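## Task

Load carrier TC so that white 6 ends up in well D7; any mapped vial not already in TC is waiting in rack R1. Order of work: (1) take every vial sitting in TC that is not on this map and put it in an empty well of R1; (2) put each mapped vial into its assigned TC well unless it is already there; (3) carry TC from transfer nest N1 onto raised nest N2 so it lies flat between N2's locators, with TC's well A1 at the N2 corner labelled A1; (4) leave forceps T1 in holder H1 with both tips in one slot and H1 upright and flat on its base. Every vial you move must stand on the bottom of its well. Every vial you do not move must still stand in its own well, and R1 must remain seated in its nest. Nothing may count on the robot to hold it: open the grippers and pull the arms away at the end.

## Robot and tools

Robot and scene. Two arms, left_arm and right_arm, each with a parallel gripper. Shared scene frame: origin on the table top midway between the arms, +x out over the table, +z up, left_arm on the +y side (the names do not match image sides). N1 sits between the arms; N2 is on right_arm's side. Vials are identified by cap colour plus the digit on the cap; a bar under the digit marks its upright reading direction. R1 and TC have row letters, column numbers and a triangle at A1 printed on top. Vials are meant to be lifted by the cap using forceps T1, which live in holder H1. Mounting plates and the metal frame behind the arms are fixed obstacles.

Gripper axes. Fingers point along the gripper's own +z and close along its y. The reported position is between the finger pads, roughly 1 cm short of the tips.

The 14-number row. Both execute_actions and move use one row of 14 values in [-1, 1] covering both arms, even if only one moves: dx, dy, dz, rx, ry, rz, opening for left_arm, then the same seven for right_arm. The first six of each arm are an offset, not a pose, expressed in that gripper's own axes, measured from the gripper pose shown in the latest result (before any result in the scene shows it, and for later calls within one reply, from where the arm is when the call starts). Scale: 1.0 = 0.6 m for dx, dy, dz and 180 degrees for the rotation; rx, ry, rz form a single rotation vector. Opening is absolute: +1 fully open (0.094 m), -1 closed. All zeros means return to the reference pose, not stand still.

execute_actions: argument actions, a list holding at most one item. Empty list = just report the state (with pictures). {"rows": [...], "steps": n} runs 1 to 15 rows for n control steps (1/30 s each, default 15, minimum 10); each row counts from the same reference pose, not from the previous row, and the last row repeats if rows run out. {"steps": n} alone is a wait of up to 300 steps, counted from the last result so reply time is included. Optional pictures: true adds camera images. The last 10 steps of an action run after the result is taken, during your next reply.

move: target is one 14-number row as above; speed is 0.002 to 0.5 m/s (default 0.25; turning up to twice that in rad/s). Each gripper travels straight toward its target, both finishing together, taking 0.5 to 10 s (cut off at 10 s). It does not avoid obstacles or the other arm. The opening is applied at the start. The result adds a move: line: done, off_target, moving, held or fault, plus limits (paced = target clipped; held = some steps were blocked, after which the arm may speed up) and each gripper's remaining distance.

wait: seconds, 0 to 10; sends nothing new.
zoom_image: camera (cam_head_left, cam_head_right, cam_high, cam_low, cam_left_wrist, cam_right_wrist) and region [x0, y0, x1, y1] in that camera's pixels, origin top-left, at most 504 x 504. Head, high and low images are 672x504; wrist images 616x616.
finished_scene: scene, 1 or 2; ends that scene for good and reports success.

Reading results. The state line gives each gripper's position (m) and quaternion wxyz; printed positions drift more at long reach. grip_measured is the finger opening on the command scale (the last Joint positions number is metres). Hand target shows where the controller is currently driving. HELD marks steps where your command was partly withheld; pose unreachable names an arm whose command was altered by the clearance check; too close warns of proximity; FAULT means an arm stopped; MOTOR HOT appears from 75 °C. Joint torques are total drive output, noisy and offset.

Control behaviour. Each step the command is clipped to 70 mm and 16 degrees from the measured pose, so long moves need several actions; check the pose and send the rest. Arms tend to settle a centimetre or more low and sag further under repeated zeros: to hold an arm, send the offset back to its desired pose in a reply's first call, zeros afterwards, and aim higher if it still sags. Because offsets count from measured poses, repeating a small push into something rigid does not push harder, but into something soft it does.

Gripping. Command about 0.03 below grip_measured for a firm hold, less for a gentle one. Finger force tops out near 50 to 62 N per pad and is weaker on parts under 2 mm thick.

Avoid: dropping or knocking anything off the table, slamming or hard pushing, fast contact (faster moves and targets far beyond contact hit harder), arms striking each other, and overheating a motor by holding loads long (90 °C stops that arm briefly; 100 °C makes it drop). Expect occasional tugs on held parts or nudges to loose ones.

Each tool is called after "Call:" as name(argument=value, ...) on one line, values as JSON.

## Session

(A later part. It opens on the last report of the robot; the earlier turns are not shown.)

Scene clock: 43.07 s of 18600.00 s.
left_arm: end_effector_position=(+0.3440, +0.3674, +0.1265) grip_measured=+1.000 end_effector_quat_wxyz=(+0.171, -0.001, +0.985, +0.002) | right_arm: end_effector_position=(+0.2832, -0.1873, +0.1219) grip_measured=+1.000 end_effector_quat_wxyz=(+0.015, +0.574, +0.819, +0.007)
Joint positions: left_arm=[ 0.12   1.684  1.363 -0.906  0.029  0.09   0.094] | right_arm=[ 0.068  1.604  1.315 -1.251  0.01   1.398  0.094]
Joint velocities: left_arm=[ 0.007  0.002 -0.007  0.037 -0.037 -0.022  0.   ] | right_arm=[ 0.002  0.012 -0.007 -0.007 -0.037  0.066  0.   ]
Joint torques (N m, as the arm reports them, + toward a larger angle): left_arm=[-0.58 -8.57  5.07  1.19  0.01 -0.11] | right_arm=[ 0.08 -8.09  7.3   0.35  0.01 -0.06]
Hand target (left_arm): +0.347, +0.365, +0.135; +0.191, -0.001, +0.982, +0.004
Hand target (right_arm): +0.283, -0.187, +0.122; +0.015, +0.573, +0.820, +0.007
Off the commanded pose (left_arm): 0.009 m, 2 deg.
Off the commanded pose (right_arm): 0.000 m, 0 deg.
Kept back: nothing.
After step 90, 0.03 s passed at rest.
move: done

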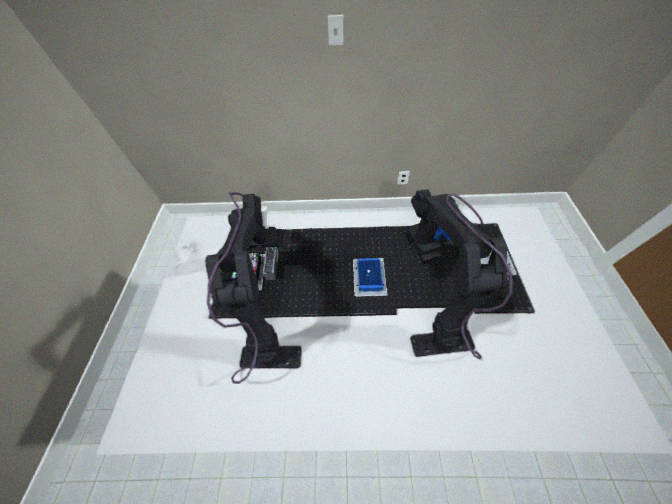

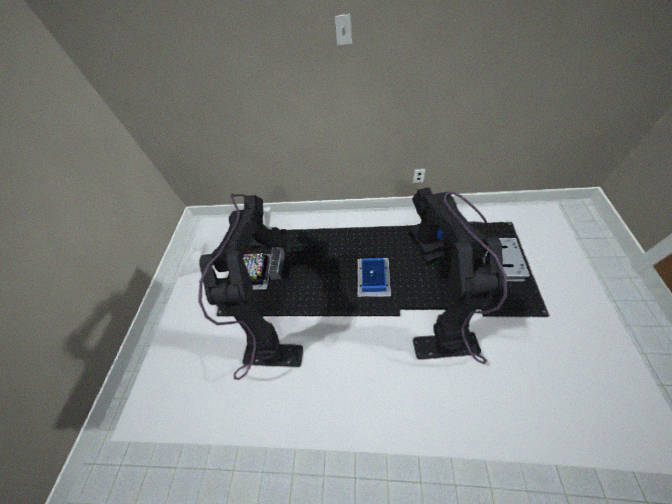

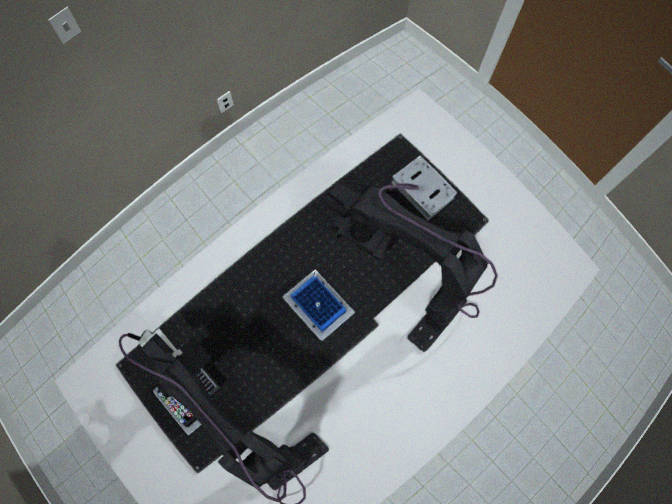

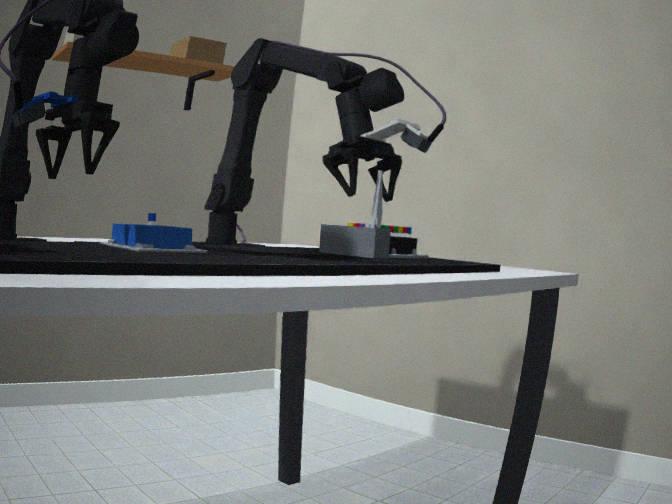

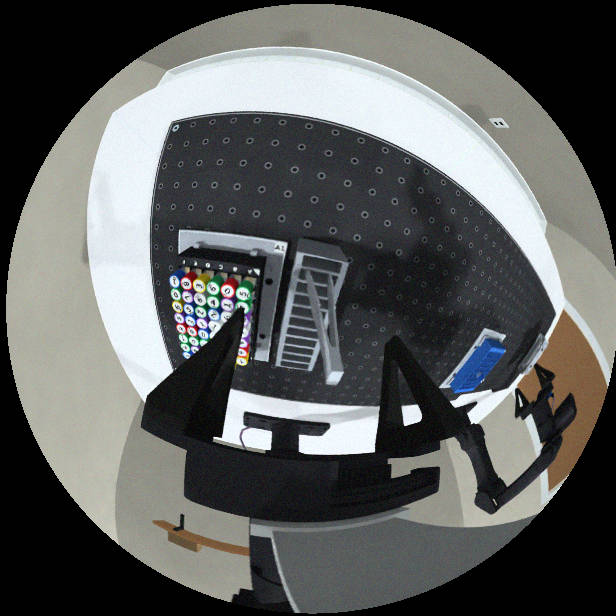

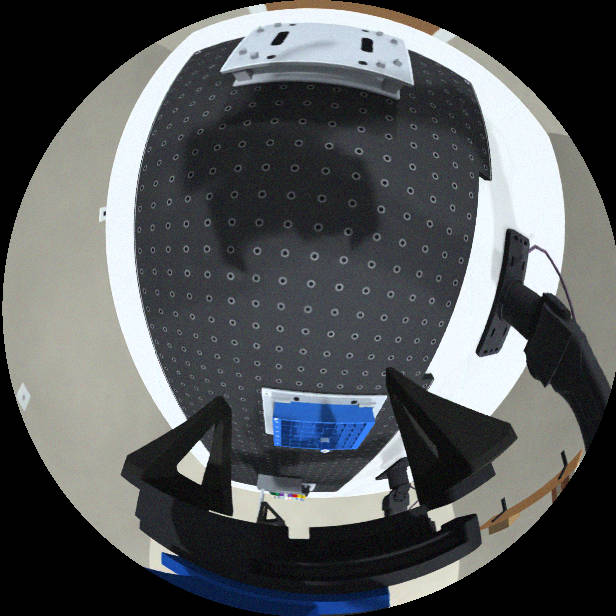

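Call:
move(target=[-0.013,0,0.0082,0,-0.022,0,0.064, 0,0,0,0,0,0,1], speed=0.05)

Scene clock: 49.20 s of 18600.00 s.
left_arm: end_effector_position=(+0.3503, +0.3680, +0.1176) grip_measured=+0.066 end_effector_quat_wxyz=(+0.187, -0.001, +0.982, +0.003) | right_arm: end_effector_position=(+0.2832, -0.1873, +0.1219) grip_measured=+1.000 end_effector_quat_wxyz=(+0.015, +0.574, +0.819, +0.007)
Joint positions: left_arm=[ 0.12   1.684  1.316 -0.827  0.029  0.09   0.05 ] | right_arm=[ 0.068  1.604  1.315 -1.251  0.01   1.398  0.094]
Joint velocities: left_arm=[-0.007  0.017  0.002 -0.022 -0.051  0.051 -0.001] | right_arm=[-0.007 -0.002  0.007 -0.007  0.022  0.007  0.   ]
Joint torques (N m, as the arm reports them, + toward a larger angle): left_arm=[ 0.06 -8.37  4.91  1.24  0.11 -0.05] | right_arm=[ 0.08 -8.01  7.29  0.35  0.   -0.02]
Hand target (left_arm): +0.353, +0.367, +0.124; +0.205, -0.002, +0.979, +0.002
Hand target (right_arm): +0.283, -0.187, +0.122; +0.015, +0.574, +0.819, +0.007
Off the commanded pose (left_arm): 0.007 m, 2 deg.
Off the commanded pose (right_arm): 0.000 m, 0 deg.
Kept back: nothing.
After step 90, 2.03 s passed at rest.
move: done

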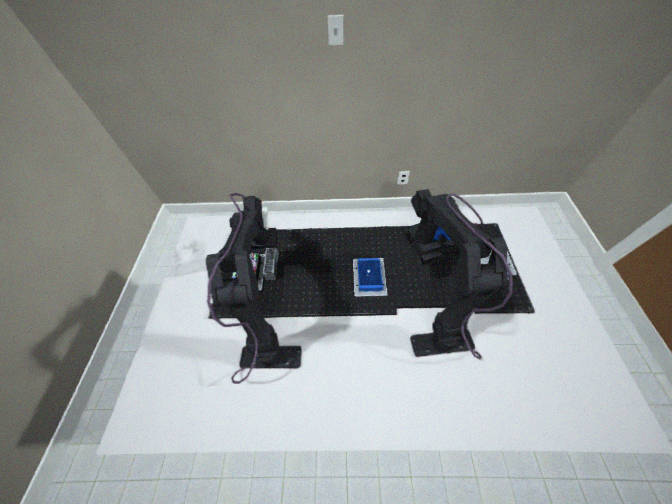

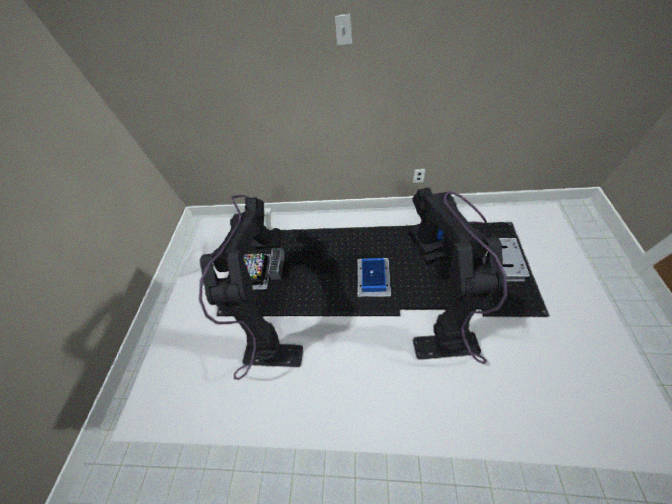

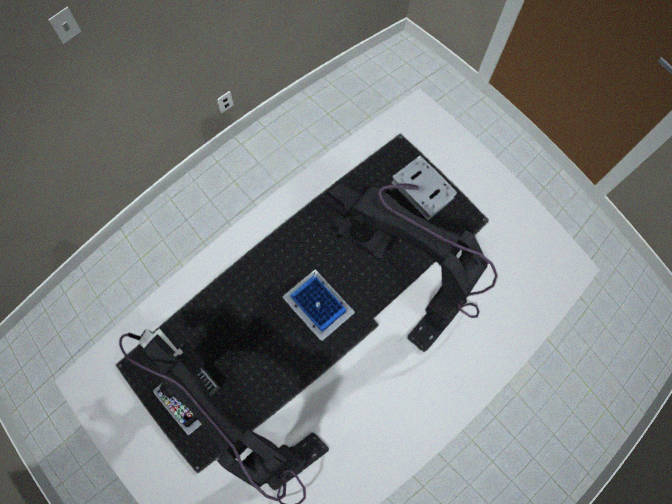

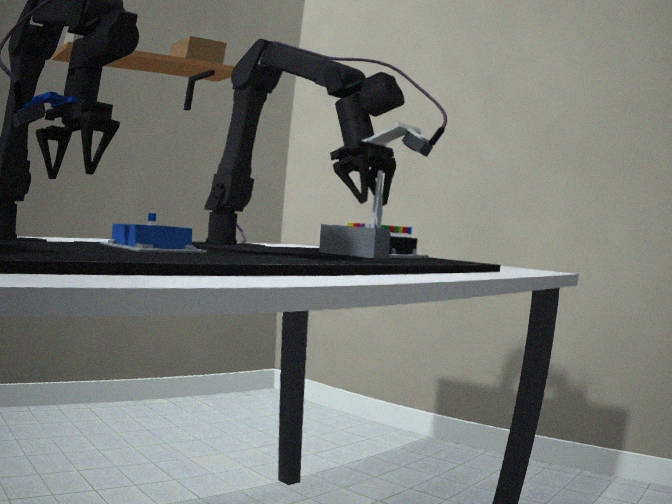

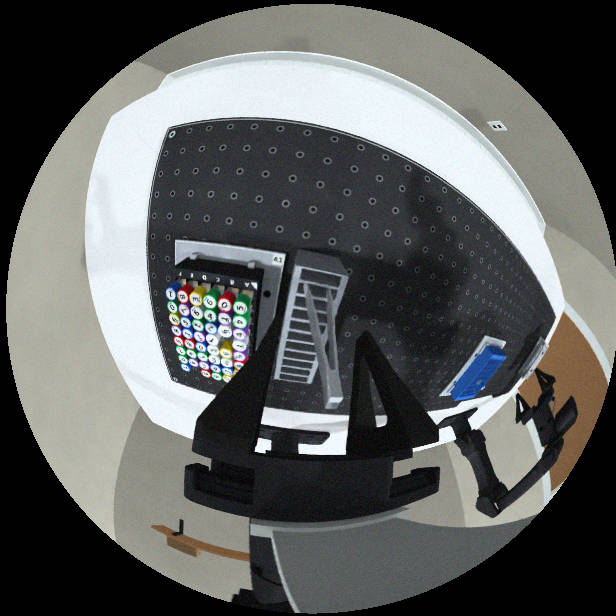

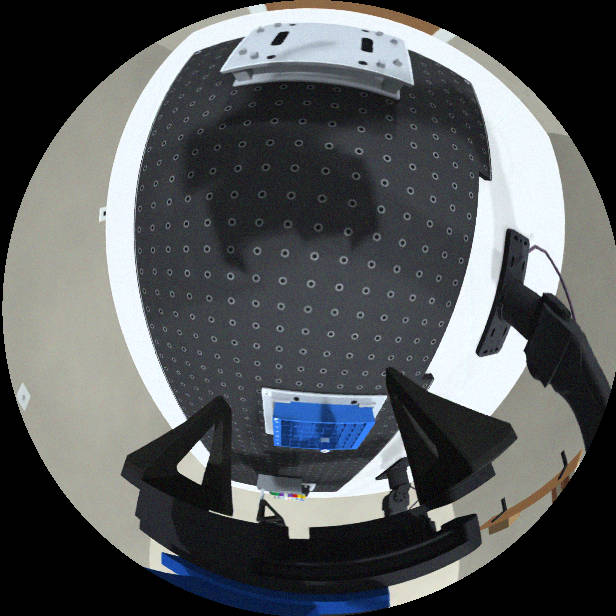

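Call:
zoom_image(camera="cam_right_wrist", region=[235, 465, 325, 535])

Call:
zoom_image(camera="cam_low", region=[320, 130, 430, 260])

Call:
zoom_image(camera="cam_left_wrist", region=[250, 245, 410, 450])

Region (235, 465, 325, 535) of cam_right_wrist's 616x616 image, scaled by 5.600, with more detail than that image has.

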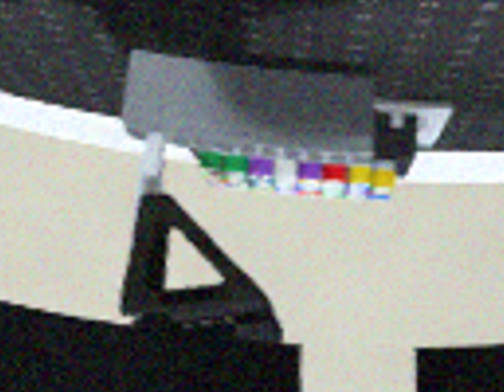

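Region (320, 130, 430, 260) of cam_low's 672x504 image, scaled by 3.877, with more detail than that image has; it fills the left 426 columns of this view, and the rest is white.

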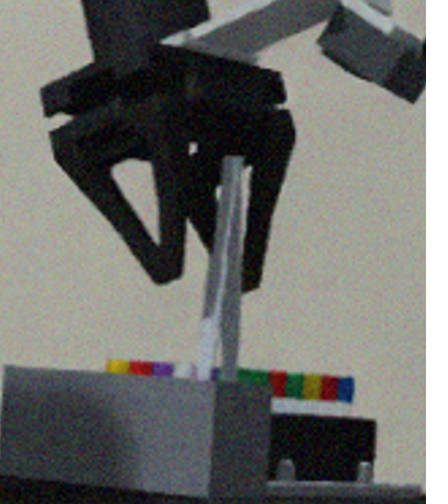

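Region (250, 245, 410, 450) of cam_left_wrist's 616x616 image, scaled by 2.459, with more detail than that image has; it fills the left 393 columns of this view, and the rest is white.

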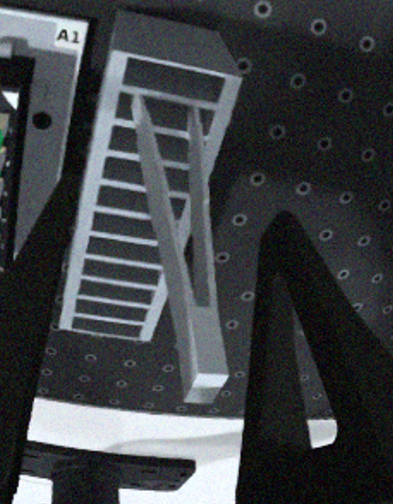

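Call:
move(target=[-0.0164,0.006,-0.0052,0,-0.011,0,-0.36, 0,0,0,0,0,0,1], speed=0.03)

Scene clock: 52.27 s of 18600.00 s.
left_arm: end_effector_position=(+0.3506, +0.3681, +0.1178) grip_measured=-0.358 end_effector_quat_wxyz=(+0.188, -0.001, +0.982, +0.004) | right_arm: end_effector_position=(+0.2832, -0.1873, +0.1219) grip_measured=+1.000 end_effector_quat_wxyz=(+0.015, +0.574, +0.819, +0.007)
Joint positions: left_arm=[ 0.12   1.684  1.316 -0.826  0.029  0.09   0.03 ] | right_arm=[ 0.068  1.604  1.315 -1.251  0.01   1.398  0.094]
Joint velocities: left_arm=[ 0.017  0.002 -0.022 -0.095 -0.022 -0.037  0.   ] | right_arm=[-0.007 -0.007 -0.012  0.022 -0.037 -0.022  0.   ]
Joint torques (N m, as the arm reports them, + toward a larger angle): left_arm=[ 0.92 -6.66  6.82  1.2   0.11  0.08] | right_arm=[ 0.06 -8.03  7.27  0.36  0.01 -0.04]
Hand target (left_arm): +0.358, +0.372, +0.124; +0.204, -0.001, +0.979, +0.004
Hand target (right_arm): +0.283, -0.187, +0.122; +0.015, +0.574, +0.819, +0.007
Off the commanded pose (left_arm): 0.011 m, 2 deg.
Off the commanded pose (right_arm): 0.000 m, 0 deg.
Kept back: nothing.
move: off_target (left_arm)

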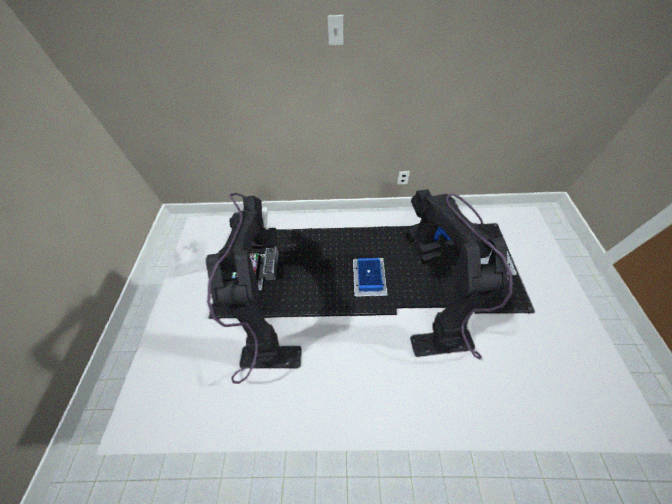

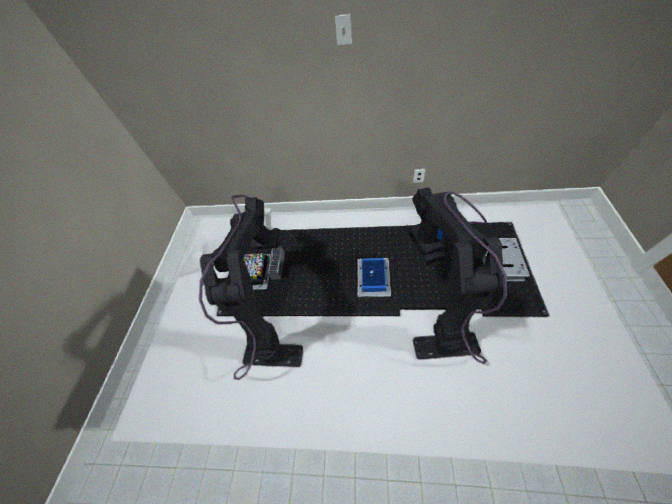

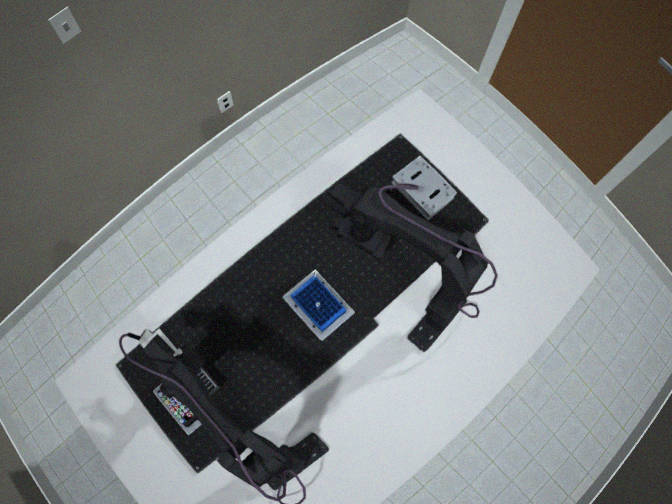

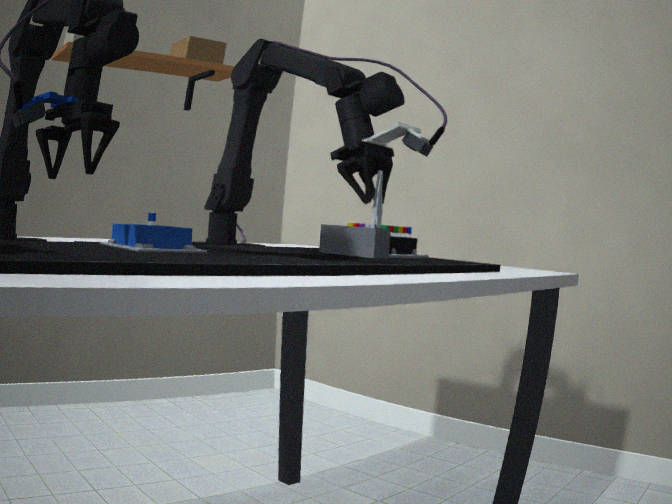

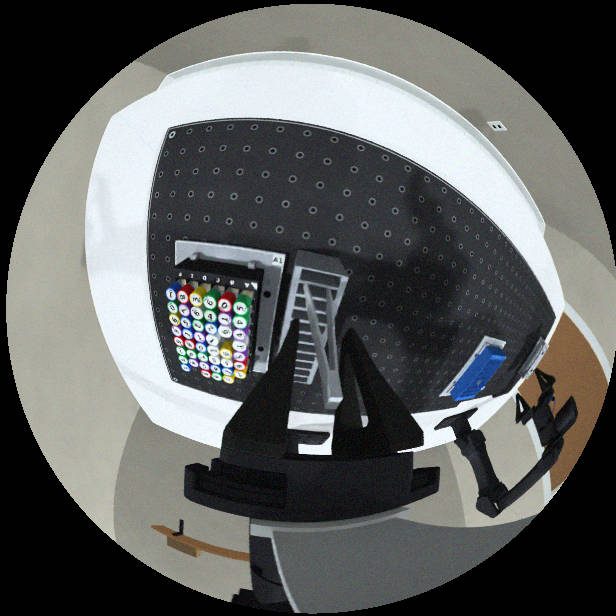

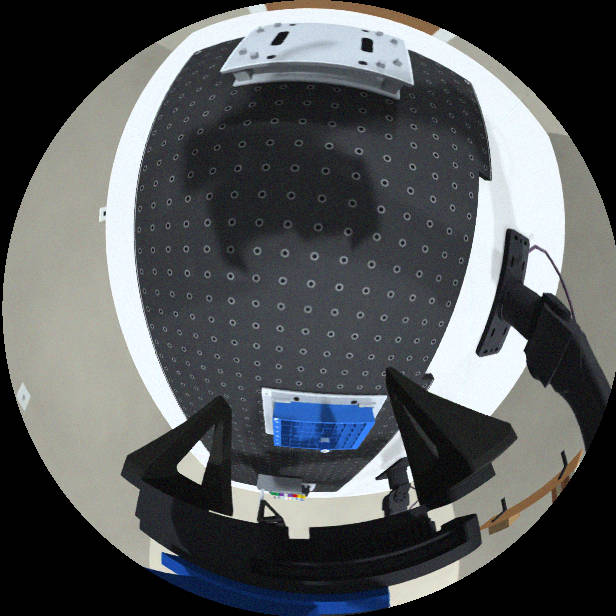

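Call:
zoom_image(camera="cam_left_wrist", region=[260, 260, 400, 440])

Call:
zoom_image(camera="cam_low", region=[330, 140, 420, 240])

Region (260, 260, 400, 440) of cam_left_wrist's 616x616 image, scaled by 2.800, with more detail than that image has.

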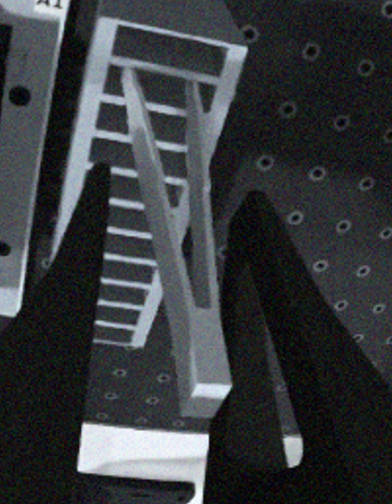

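Region (330, 140, 420, 240) of cam_low's 672x504 image, scaled by 5.040, with more detail than that image has; it fills the left 454 columns of this view, and the rest is white.

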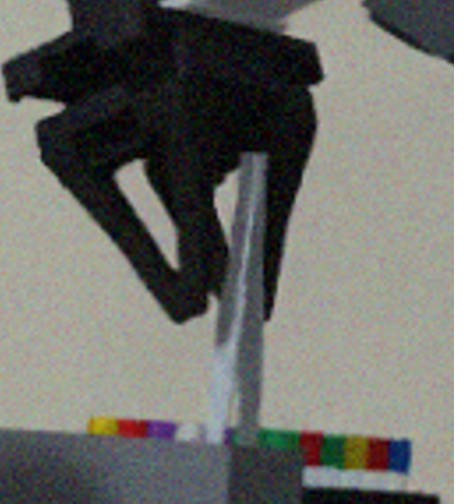

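Call:
execute_actions(actions=[{"rows": [[-0.016,0.007,0,0,-0.0125,0,-0.36, 0,0,0,0,0,0,1],[-0.018,0.008,0,0,-0.014,0,-0.36, 0,0,0,0,0,0,1],[-0.02,0.009,0,0,-0.0155,0,-0.36, 0,0,0,0,0,0,1],[-0.022,0.0105,0,0,-0.017,0,-0.36, 0,0,0,0,0,0,1],[-0.0236,0.0117,0,0,-0.0185,0,-0.36, 0,0,0,0,0,0,1]], "steps": 12}])

Call:
execute_actions(actions=[{"steps": 20}])

Scene clock: 55.17 s of 18600.00 s.
left_arm: end_effector_position=(+0.3515, +0.3687, +0.1181) grip_measured=-0.358 end_effector_quat_wxyz=(+0.190, -0.001, +0.982, +0.004) | right_arm: end_effector_position=(+0.2832, -0.1873, +0.1219) grip_measured=+1.000 end_effector_quat_wxyz=(+0.015, +0.574, +0.819, +0.007)
Joint positions: left_arm=[ 0.122  1.684  1.316 -0.822  0.029  0.092  0.03 ] | right_arm=[ 0.068  1.604  1.315 -1.251  0.01   1.398  0.094]
Joint velocities: left_arm=[ 0.037 -0.012  0.007  0.095 -0.007  0.022  0.   ] | right_arm=[-0.007 -0.012 -0.002  0.007  0.007  0.007  0.   ]
Joint torques (N m, as the arm reports them, + toward a larger angle): left_arm=[ 0.93 -6.59  5.91  1.26  0.15  0.09] | right_arm=[ 0.05 -8.05  7.3   0.35  0.01 -0.03]
Steps of this call (steps 1 to 85: nothing new was sent; steps 86 to 87: the first 2 steps of this action). Readings (end_effector_position):
86: left_arm (+0.3509, +0.3682, +0.1179) | right_arm (+0.2832, -0.1873, +0.1219)
87: the state above

Scene clock: 55.83 s of 18600.00 s.
left_arm: end_effector_position=(+0.3581, +0.3740, +0.1211) grip_measured=-0.358 end_effector_quat_wxyz=(+0.205, -0.003, +0.979, +0.007) | right_arm: end_effector_position=(+0.2832, -0.1873, +0.1219) grip_measured=+1.000 end_effector_quat_wxyz=(+0.015, +0.574, +0.819, +0.007)
Joint positions: left_arm=[ 0.134  1.684  1.316 -0.791  0.03   0.098  0.03 ] | right_arm=[ 0.068  1.604  1.315 -1.251  0.01   1.398  0.094]
Joint velocities: left_arm=[-0.002 -0.012  0.002  0.007 -0.081  0.051 -0.   ] | right_arm=[ 0.017 -0.012 -0.007  0.022 -0.051  0.051  0.   ]
Joint torques (N m, as the arm reports them, + toward a larger angle): left_arm=[ 0.62 -6.44  6.02  1.3   0.18  0.08] | right_arm=[ 0.1  -8.05  7.31  0.35 -0.01 -0.03]
Hand target (left_arm): +0.364, +0.375, +0.123; +0.216, -0.001, +0.976, +0.004
Hand target (right_arm): +0.283, -0.187, +0.122; +0.015, +0.574, +0.819, +0.007
Off the commanded pose (left_arm): 0.006 m, 1 deg.
Off the commanded pose (right_arm): 0.000 m, 0 deg.
Kept back: nothing.
Steps of this call (steps 1 to 10: the last 10 steps of your previous action; steps 11 to 20: nothing new was sent). Readings (end_effector_position):
1: left_arm (+0.3523, +0.3694, +0.1185) | right_arm (+0.2832, -0.1873, +0.1219)
2: left_arm (+0.3531, +0.3704, +0.1188) | right_arm (+0.2832, -0.1873, +0.1219)
4: left_arm (+0.3547, +0.3723, +0.1196) | right_arm (+0.2832, -0.1873, +0.1219)
8: left_arm (+0.3568, +0.3741, +0.1205) | right_arm (+0.2832, -0.1873, +0.1219)
20: the state above

Call:
execute_actions(actions=[{"rows": [[-0.004,-0.002,0.002,0.003,-0.003,0,-0.36, 0,0,0,0,0,0,1],[-0.002,-0.003,0.003,0.004,-0.002,0,-0.36, 0,0,0,0,0,0,1],[0.0,-0.004,0.004,0.005,-0.001,0,-0.36, 0,0,0,0,0,0,1],[0.002,-0.005,0.005,0.006,0,0,-0.36, 0,0,0,0,0,0,1],[0.0035,-0.006,0.006,0.007,0.0007,0,-0.36, 0,0,0,0,0,0,1],[0.005,-0.0068,0.007,0.0078,0.0013,0,-0.36, 0,0,0,0,0,0,1],[0.0065,-0.0076,0.008,0.0086,0.002,0,-0.36, 0,0,0,0,0,0,1],[0.0088,-0.0085,0.009,0.0095,0.0029,0,-0.36, 0,0,0,0,0,0,1]], "steps": 12}])

Call:
execute_actions(actions=[{"steps": 25}], pictures=true)

Scene clock: 58.07 s of 18600.00 s.
left_arm: end_effector_position=(+0.3582, +0.3740, +0.1211) grip_measured=-0.358 end_effector_quat_wxyz=(+0.205, -0.003, +0.979, +0.007) | right_arm: end_effector_position=(+0.2832, -0.1873, +0.1219) grip_measured=+1.000 end_effector_quat_wxyz=(+0.015, +0.574, +0.819, +0.007)
Joint positions: left_arm=[ 0.134  1.684  1.316 -0.791  0.031  0.099  0.03 ] | right_arm=[ 0.068  1.604  1.315 -1.251  0.01   1.398  0.094]
Joint velocities: left_arm=[ 0.002  0.007 -0.027 -0.022  0.022  0.022 -0.001] | right_arm=[ 0.002 -0.002 -0.017 -0.007  0.007 -0.022  0.   ]
Joint torques (N m, as the arm reports them, + toward a larger angle): left_arm=[ 0.13 -6.51  5.6   1.2   0.14  0.  ] | right_arm=[ 0.09 -8.04  7.26  0.34  0.   -0.03]
Steps of this call (steps 1 to 65: nothing new was sent; steps 66 to 67: the first 2 steps of this action). Readings (end_effector_position):
66: left_arm (+0.3582, +0.3740, +0.1211) | right_arm (+0.2832, -0.1873, +0.1219)
67: the state above

Scene clock: 58.90 s of 18600.00 s.
left_arm: end_effector_position=(+0.3555, +0.3705, +0.1172) grip_measured=-0.358 end_effector_quat_wxyz=(+0.200, -0.002, +0.980, -0.003) | right_arm: end_effector_position=(+0.2832, -0.1873, +0.1219) grip_measured=+1.000 end_effector_quat_wxyz=(+0.015, +0.574, +0.819, +0.007)
Joint positions: left_arm=[ 0.134  1.684  1.304 -0.79   0.048  0.099  0.03 ] | right_arm=[ 0.068  1.604  1.315 -1.251  0.01   1.398  0.094]
Joint velocities: left_arm=[-0.002 -0.032 -0.007  0.037  0.037  0.037 -0.003] | right_arm=[-0.002 -0.022 -0.022  0.051  0.022 -0.081  0.   ]
Joint torques (N m, as the arm reports them, + toward a larger angle): left_arm=[ 0.16 -6.49  5.03  1.18  0.19  0.  ] | right_arm=[ 0.09 -8.06  7.28  0.35 -0.01 -0.03]
Hand target (left_arm): +0.355, +0.369, +0.114; +0.200, -0.000, +0.980, -0.008
Hand target (right_arm): +0.283, -0.187, +0.122; +0.015, +0.574, +0.819, +0.007
Off the commanded pose (left_arm): 0.004 m, 1 deg.
Off the commanded pose (right_arm): 0.000 m, 0 deg.
Kept back: nothing.
Steps of this call (steps 1 to 10: the last 10 steps of your previous action; steps 11 to 25: nothing new was sent). Readings (end_effector_position):
1: left_arm (+0.3582, +0.3738, +0.1211) | right_arm (+0.2832, -0.1873, +0.1219)
2: left_arm (+0.3582, +0.3736, +0.1211) | right_arm (+0.2832, -0.1873, +0.1219)
4: left_arm (+0.3583, +0.3730, +0.1211) | right_arm (+0.2832, -0.1873, +0.1219)
8: left_arm (+0.3571, +0.3717, +0.1194) | right_arm (+0.2832, -0.1873, +0.1219)
25: the state above

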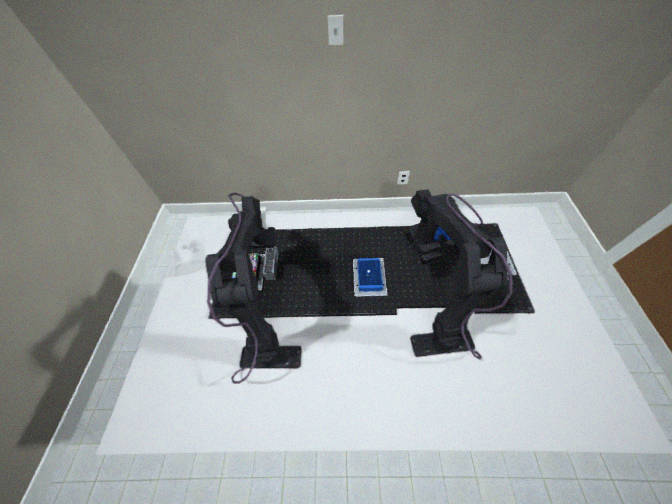

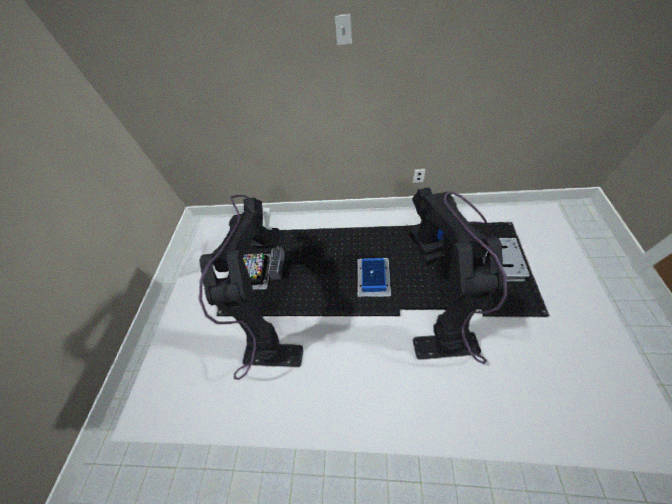

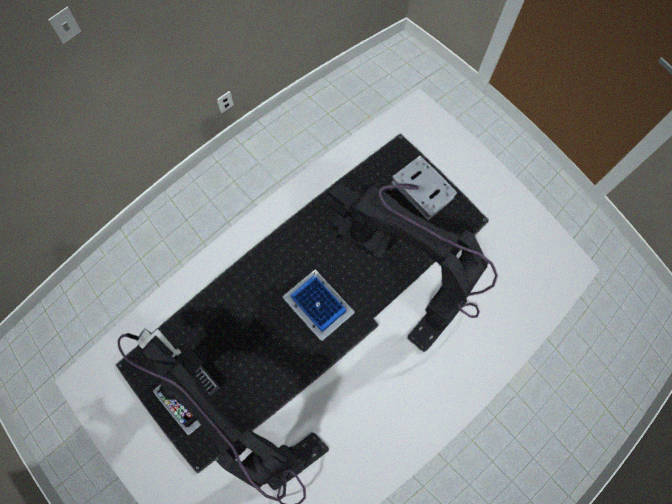

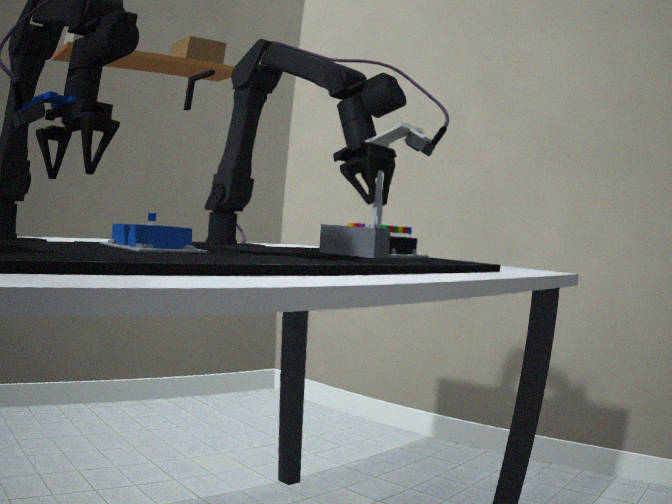

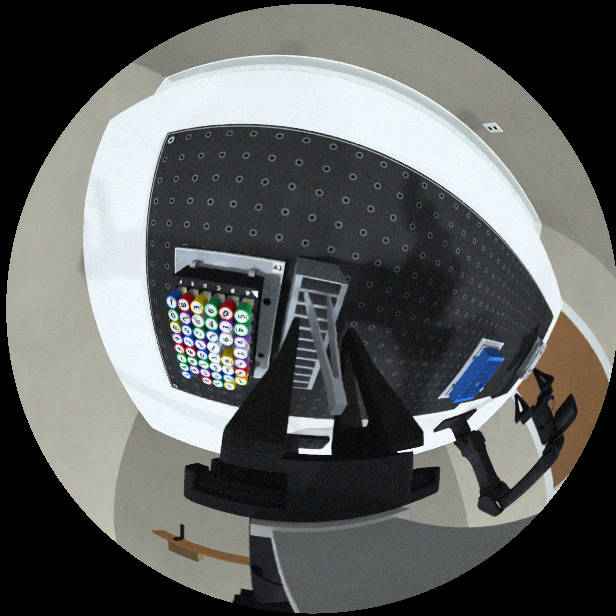

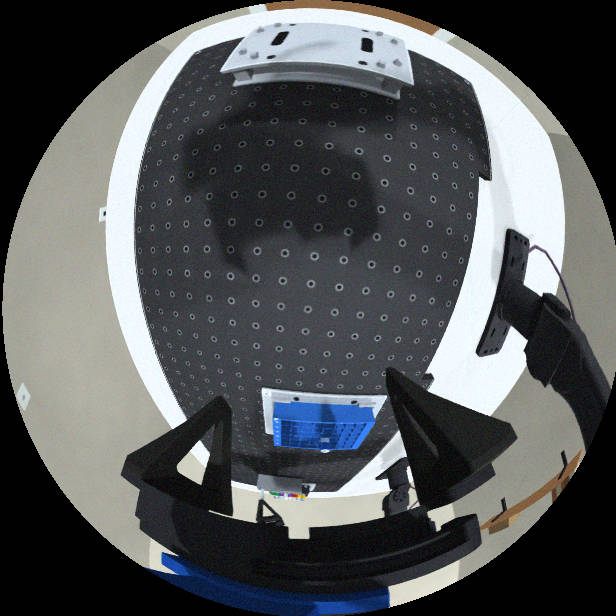

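Call:
zoom_image(camera="cam_left_wrist", region=[260, 260, 400, 440])

Call:
zoom_image(camera="cam_low", region=[330, 140, 420, 240])

Call:
zoom_image(camera="cam_right_wrist", region=[240, 475, 300, 535])

Region (260, 260, 400, 440) of cam_left_wrist's 616x616 image, scaled by 2.800, with more detail than that image has.

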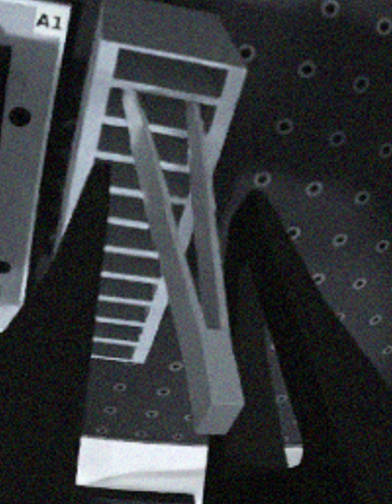

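Region (330, 140, 420, 240) of cam_low's 672x504 image, scaled by 5.040, with more detail than that image has; it fills the left 454 columns of this view, and the rest is white.

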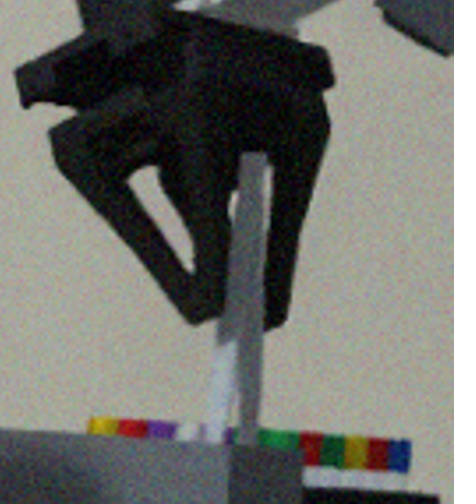

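Region (240, 475, 300, 535) of cam_right_wrist's 616x616 image, scaled by 8.400, with more detail than that image has.

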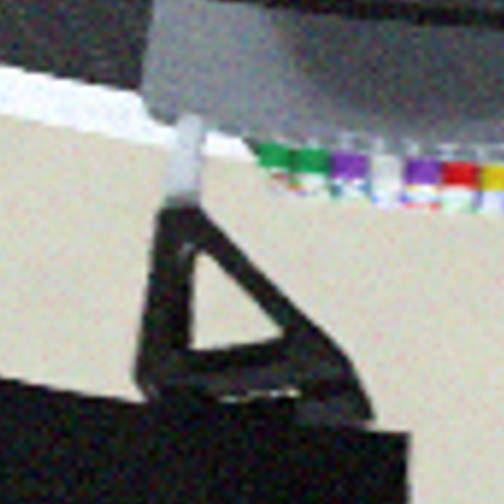

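Call:
execute_actions(actions=[{"rows": [[-0.005,0,0,0,-0.0038,0,-0.45, 0,0,0,0,0,0,1],[-0.005,0,0,0,-0.0038,0,-0.52, 0,0,0,0,0,0,1],[-0.005,0,0,0,-0.0038,0,-0.58, 0,0,0,0,0,0,1],[-0.005,0,0,0,-0.0038,0,-0.62, 0,0,0,0,0,0,1],[-0.005,0,0,0,-0.0038,0,-0.65, 0,0,0,0,0,0,1],[-0.005,0,0,0,-0.0038,0,-0.67, 0,0,0,0,0,0,1],[-0.005,0,0,0,-0.0038,0,-0.69, 0,0,0,0,0,0,1],[-0.005,0,0,0,-0.0038,0,-0.705, 0,0,0,0,0,0,1],[-0.005,0,0,0,-0.0038,0,-0.72, 0,0,0,0,0,0,1],[-0.005,0,0,0,-0.0038,0,-0.73, 0,0,0,0,0,0,1],[-0.005,0,0,0,-0.0038,0,-0.74, 0,0,0,0,0,0,1],[-0.005,0,0,0,-0.0038,0,-0.75, 0,0,0,0,0,0,1],[-0.005,0,0,0,-0.0038,0,-0.76, 0,0,0,0,0,0,1],[-0.005,0,0,0,-0.0038,0,-0.77, 0,0,0,0,0,0,1],[-0.005,0,0,0,-0.0038,0,-0.78, 0,0,0,0,0,0,1]], "steps": 15}])

Call:
execute_actions(actions=[{"steps": 20}], pictures=true)

Call:
zoom_image(camera="cam_left_wrist", region=[260, 260, 400, 440])

Call:
zoom_image(camera="cam_low", region=[330, 140, 420, 240])

Scene clock: 61.30 s of 18600.00 s.
left_arm: end_effector_position=(+0.3555, +0.3705, +0.1172) grip_measured=-0.634 end_effector_quat_wxyz=(+0.200, -0.002, +0.980, -0.003) | right_arm: end_effector_position=(+0.2832, -0.1873, +0.1219) grip_measured=+1.000 end_effector_quat_wxyz=(+0.015, +0.574, +0.819, +0.007)
Joint positions: left_arm=[ 0.134  1.684  1.304 -0.79   0.048  0.099  0.017] | right_arm=[ 0.068  1.604  1.315 -1.251  0.01   1.398  0.094]
Joint velocities: left_arm=[-0.007 -0.017 -0.007 -0.007  0.007 -0.037 -0.029] | right_arm=[-0.002 -0.007 -0.017 -0.139 -0.022 -0.051  0.   ]
Joint torques (N m, as the arm reports them, + toward a larger angle): left_arm=[ 0.06 -6.58  5.88  1.17  0.07 -0.02] | right_arm=[ 0.08 -8.01  7.29  0.35  0.   -0.03]
Steps of this call (steps 1 to 67: nothing new was sent; steps 68 to 72: the first 5 steps of this action). Readings (end_effector_position):
68: left_arm (+0.3555, +0.3705, +0.1172) | right_arm (+0.2832, -0.1873, +0.1219)
69: left_arm (+0.3555, +0.3705, +0.1172) | right_arm (+0.2832, -0.1873, +0.1219)
71: left_arm (+0.3555, +0.3705, +0.1172) | right_arm (+0.2832, -0.1873, +0.1219)
72: the state above

Scene clock: 61.97 s of 18600.00 s.
left_arm: end_effector_position=(+0.3555, +0.3705, +0.1172) grip_measured=-0.778 end_effector_quat_wxyz=(+0.200, -0.002, +0.980, -0.003) | right_arm: end_effector_position=(+0.2832, -0.1873, +0.1219) grip_measured=+1.000 end_effector_quat_wxyz=(+0.015, +0.574, +0.819, +0.007)
Joint positions: left_arm=[ 0.134  1.684  1.304 -0.79   0.048  0.099  0.01 ] | right_arm=[ 0.068  1.604  1.315 -1.251  0.01   1.398  0.094]
Joint velocities: left_arm=[ 0.002  0.007 -0.017  0.125  0.007  0.022  0.   ] | right_arm=[ 0.002 -0.007  0.007 -0.051 -0.007 -0.066  0.   ]
Joint torques (N m, as the arm reports them, + toward a larger angle): left_arm=[ 0.01 -6.64  5.92  1.17  0.07 -0.02] | right_arm=[ 0.05 -8.03  7.31  0.34  0.   -0.04]
Hand target (left_arm): +0.358, +0.371, +0.118; +0.206, -0.002, +0.979, -0.002
Hand target (right_arm): +0.283, -0.187, +0.122; +0.015, +0.574, +0.819, +0.007
Off the commanded pose (left_arm): 0.003 m, 1 deg.
Off the commanded pose (right_arm): 0.000 m, 0 deg.
Kept back: nothing.
Steps of this call (steps 1 to 10: the last 10 steps of your previous action; steps 11 to 20: nothing new was sent). Readings (end_effector_position):
1: left_arm (+0.3555, +0.3705, +0.1172) | right_arm (+0.2832, -0.1873, +0.1219)
2: left_arm (+0.3555, +0.3705, +0.1172) | right_arm (+0.2832, -0.1873, +0.1219)
4: left_arm (+0.3555, +0.3705, +0.1172) | right_arm (+0.2832, -0.1873, +0.1219)
8: left_arm (+0.3555, +0.3705, +0.1172) | right_arm (+0.2832, -0.1873, +0.1219)
20: the state above

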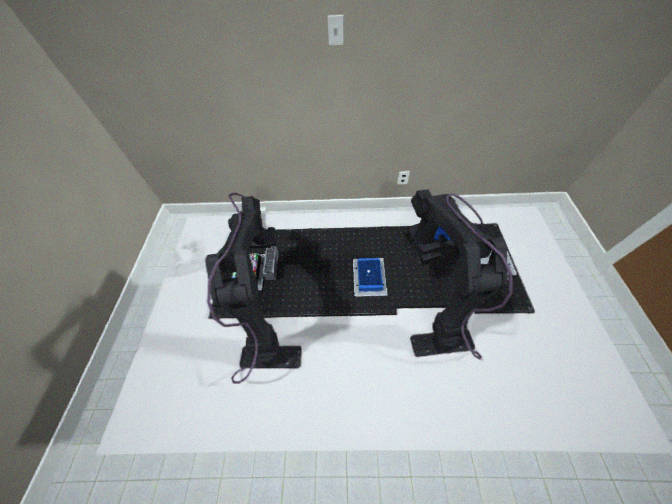

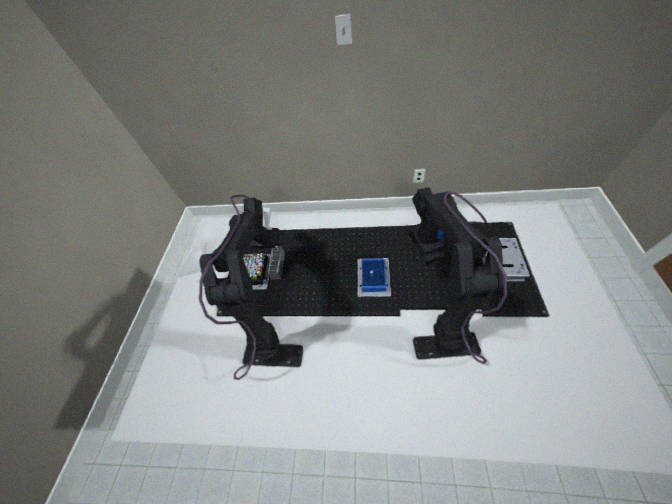

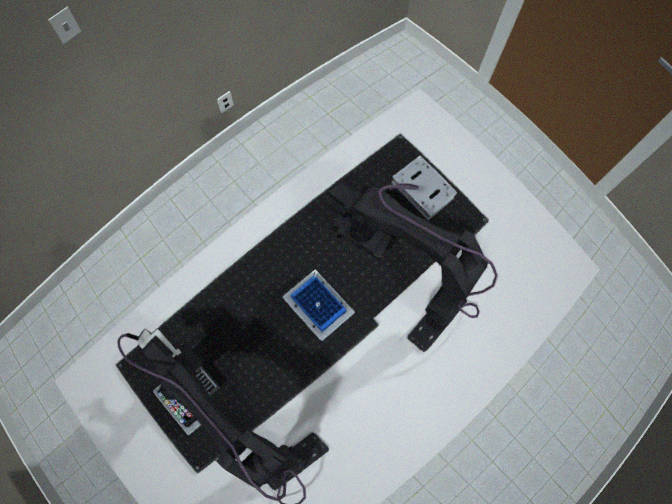

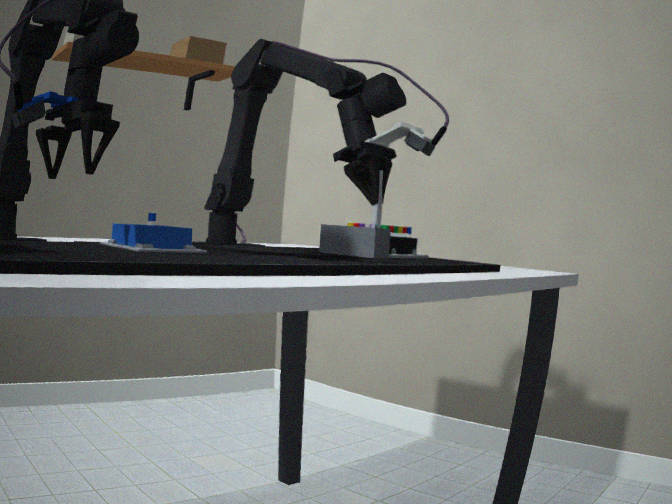

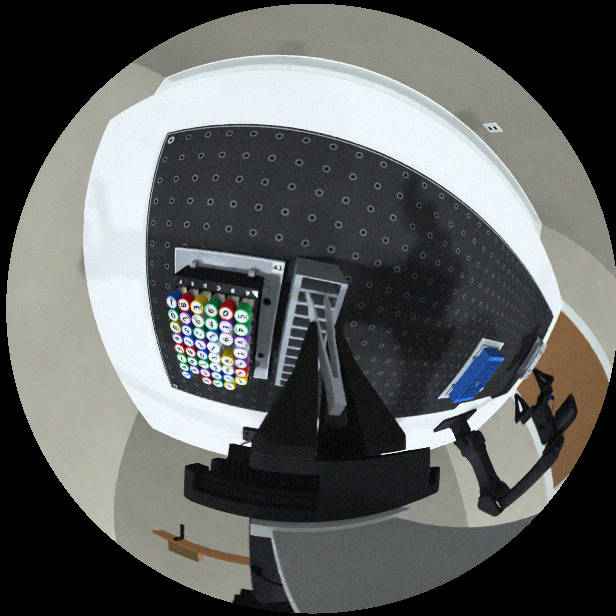

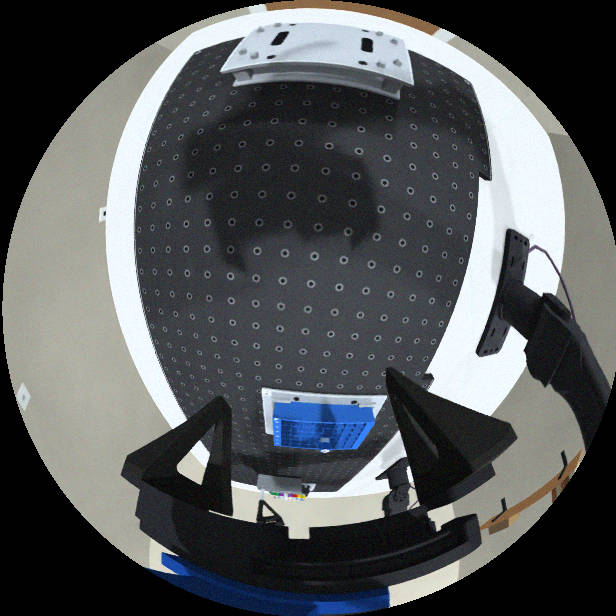

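Region (260, 260, 400, 440) of cam_left_wrist's 616x616 image, scaled by 2.800, with more detail than that image has.

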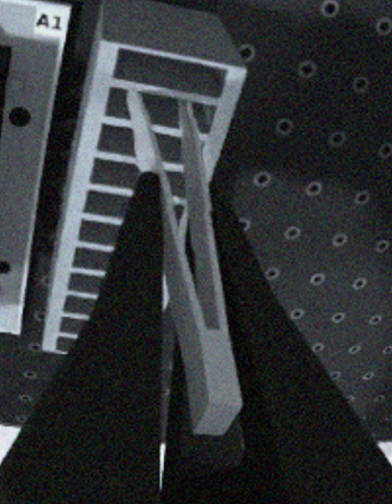

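Region (330, 140, 420, 240) of cam_low's 672x504 image, scaled by 5.040, with more detail than that image has; it fills the left 454 columns of this view, and the rest is white.

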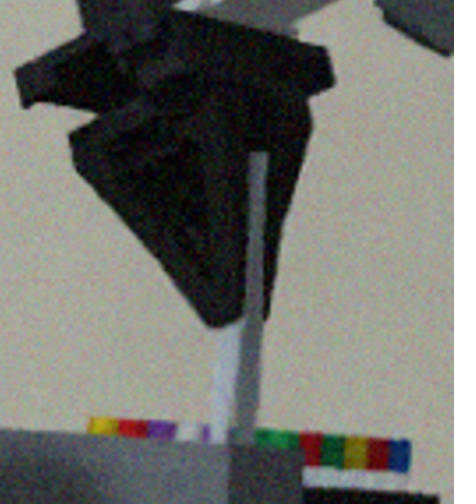

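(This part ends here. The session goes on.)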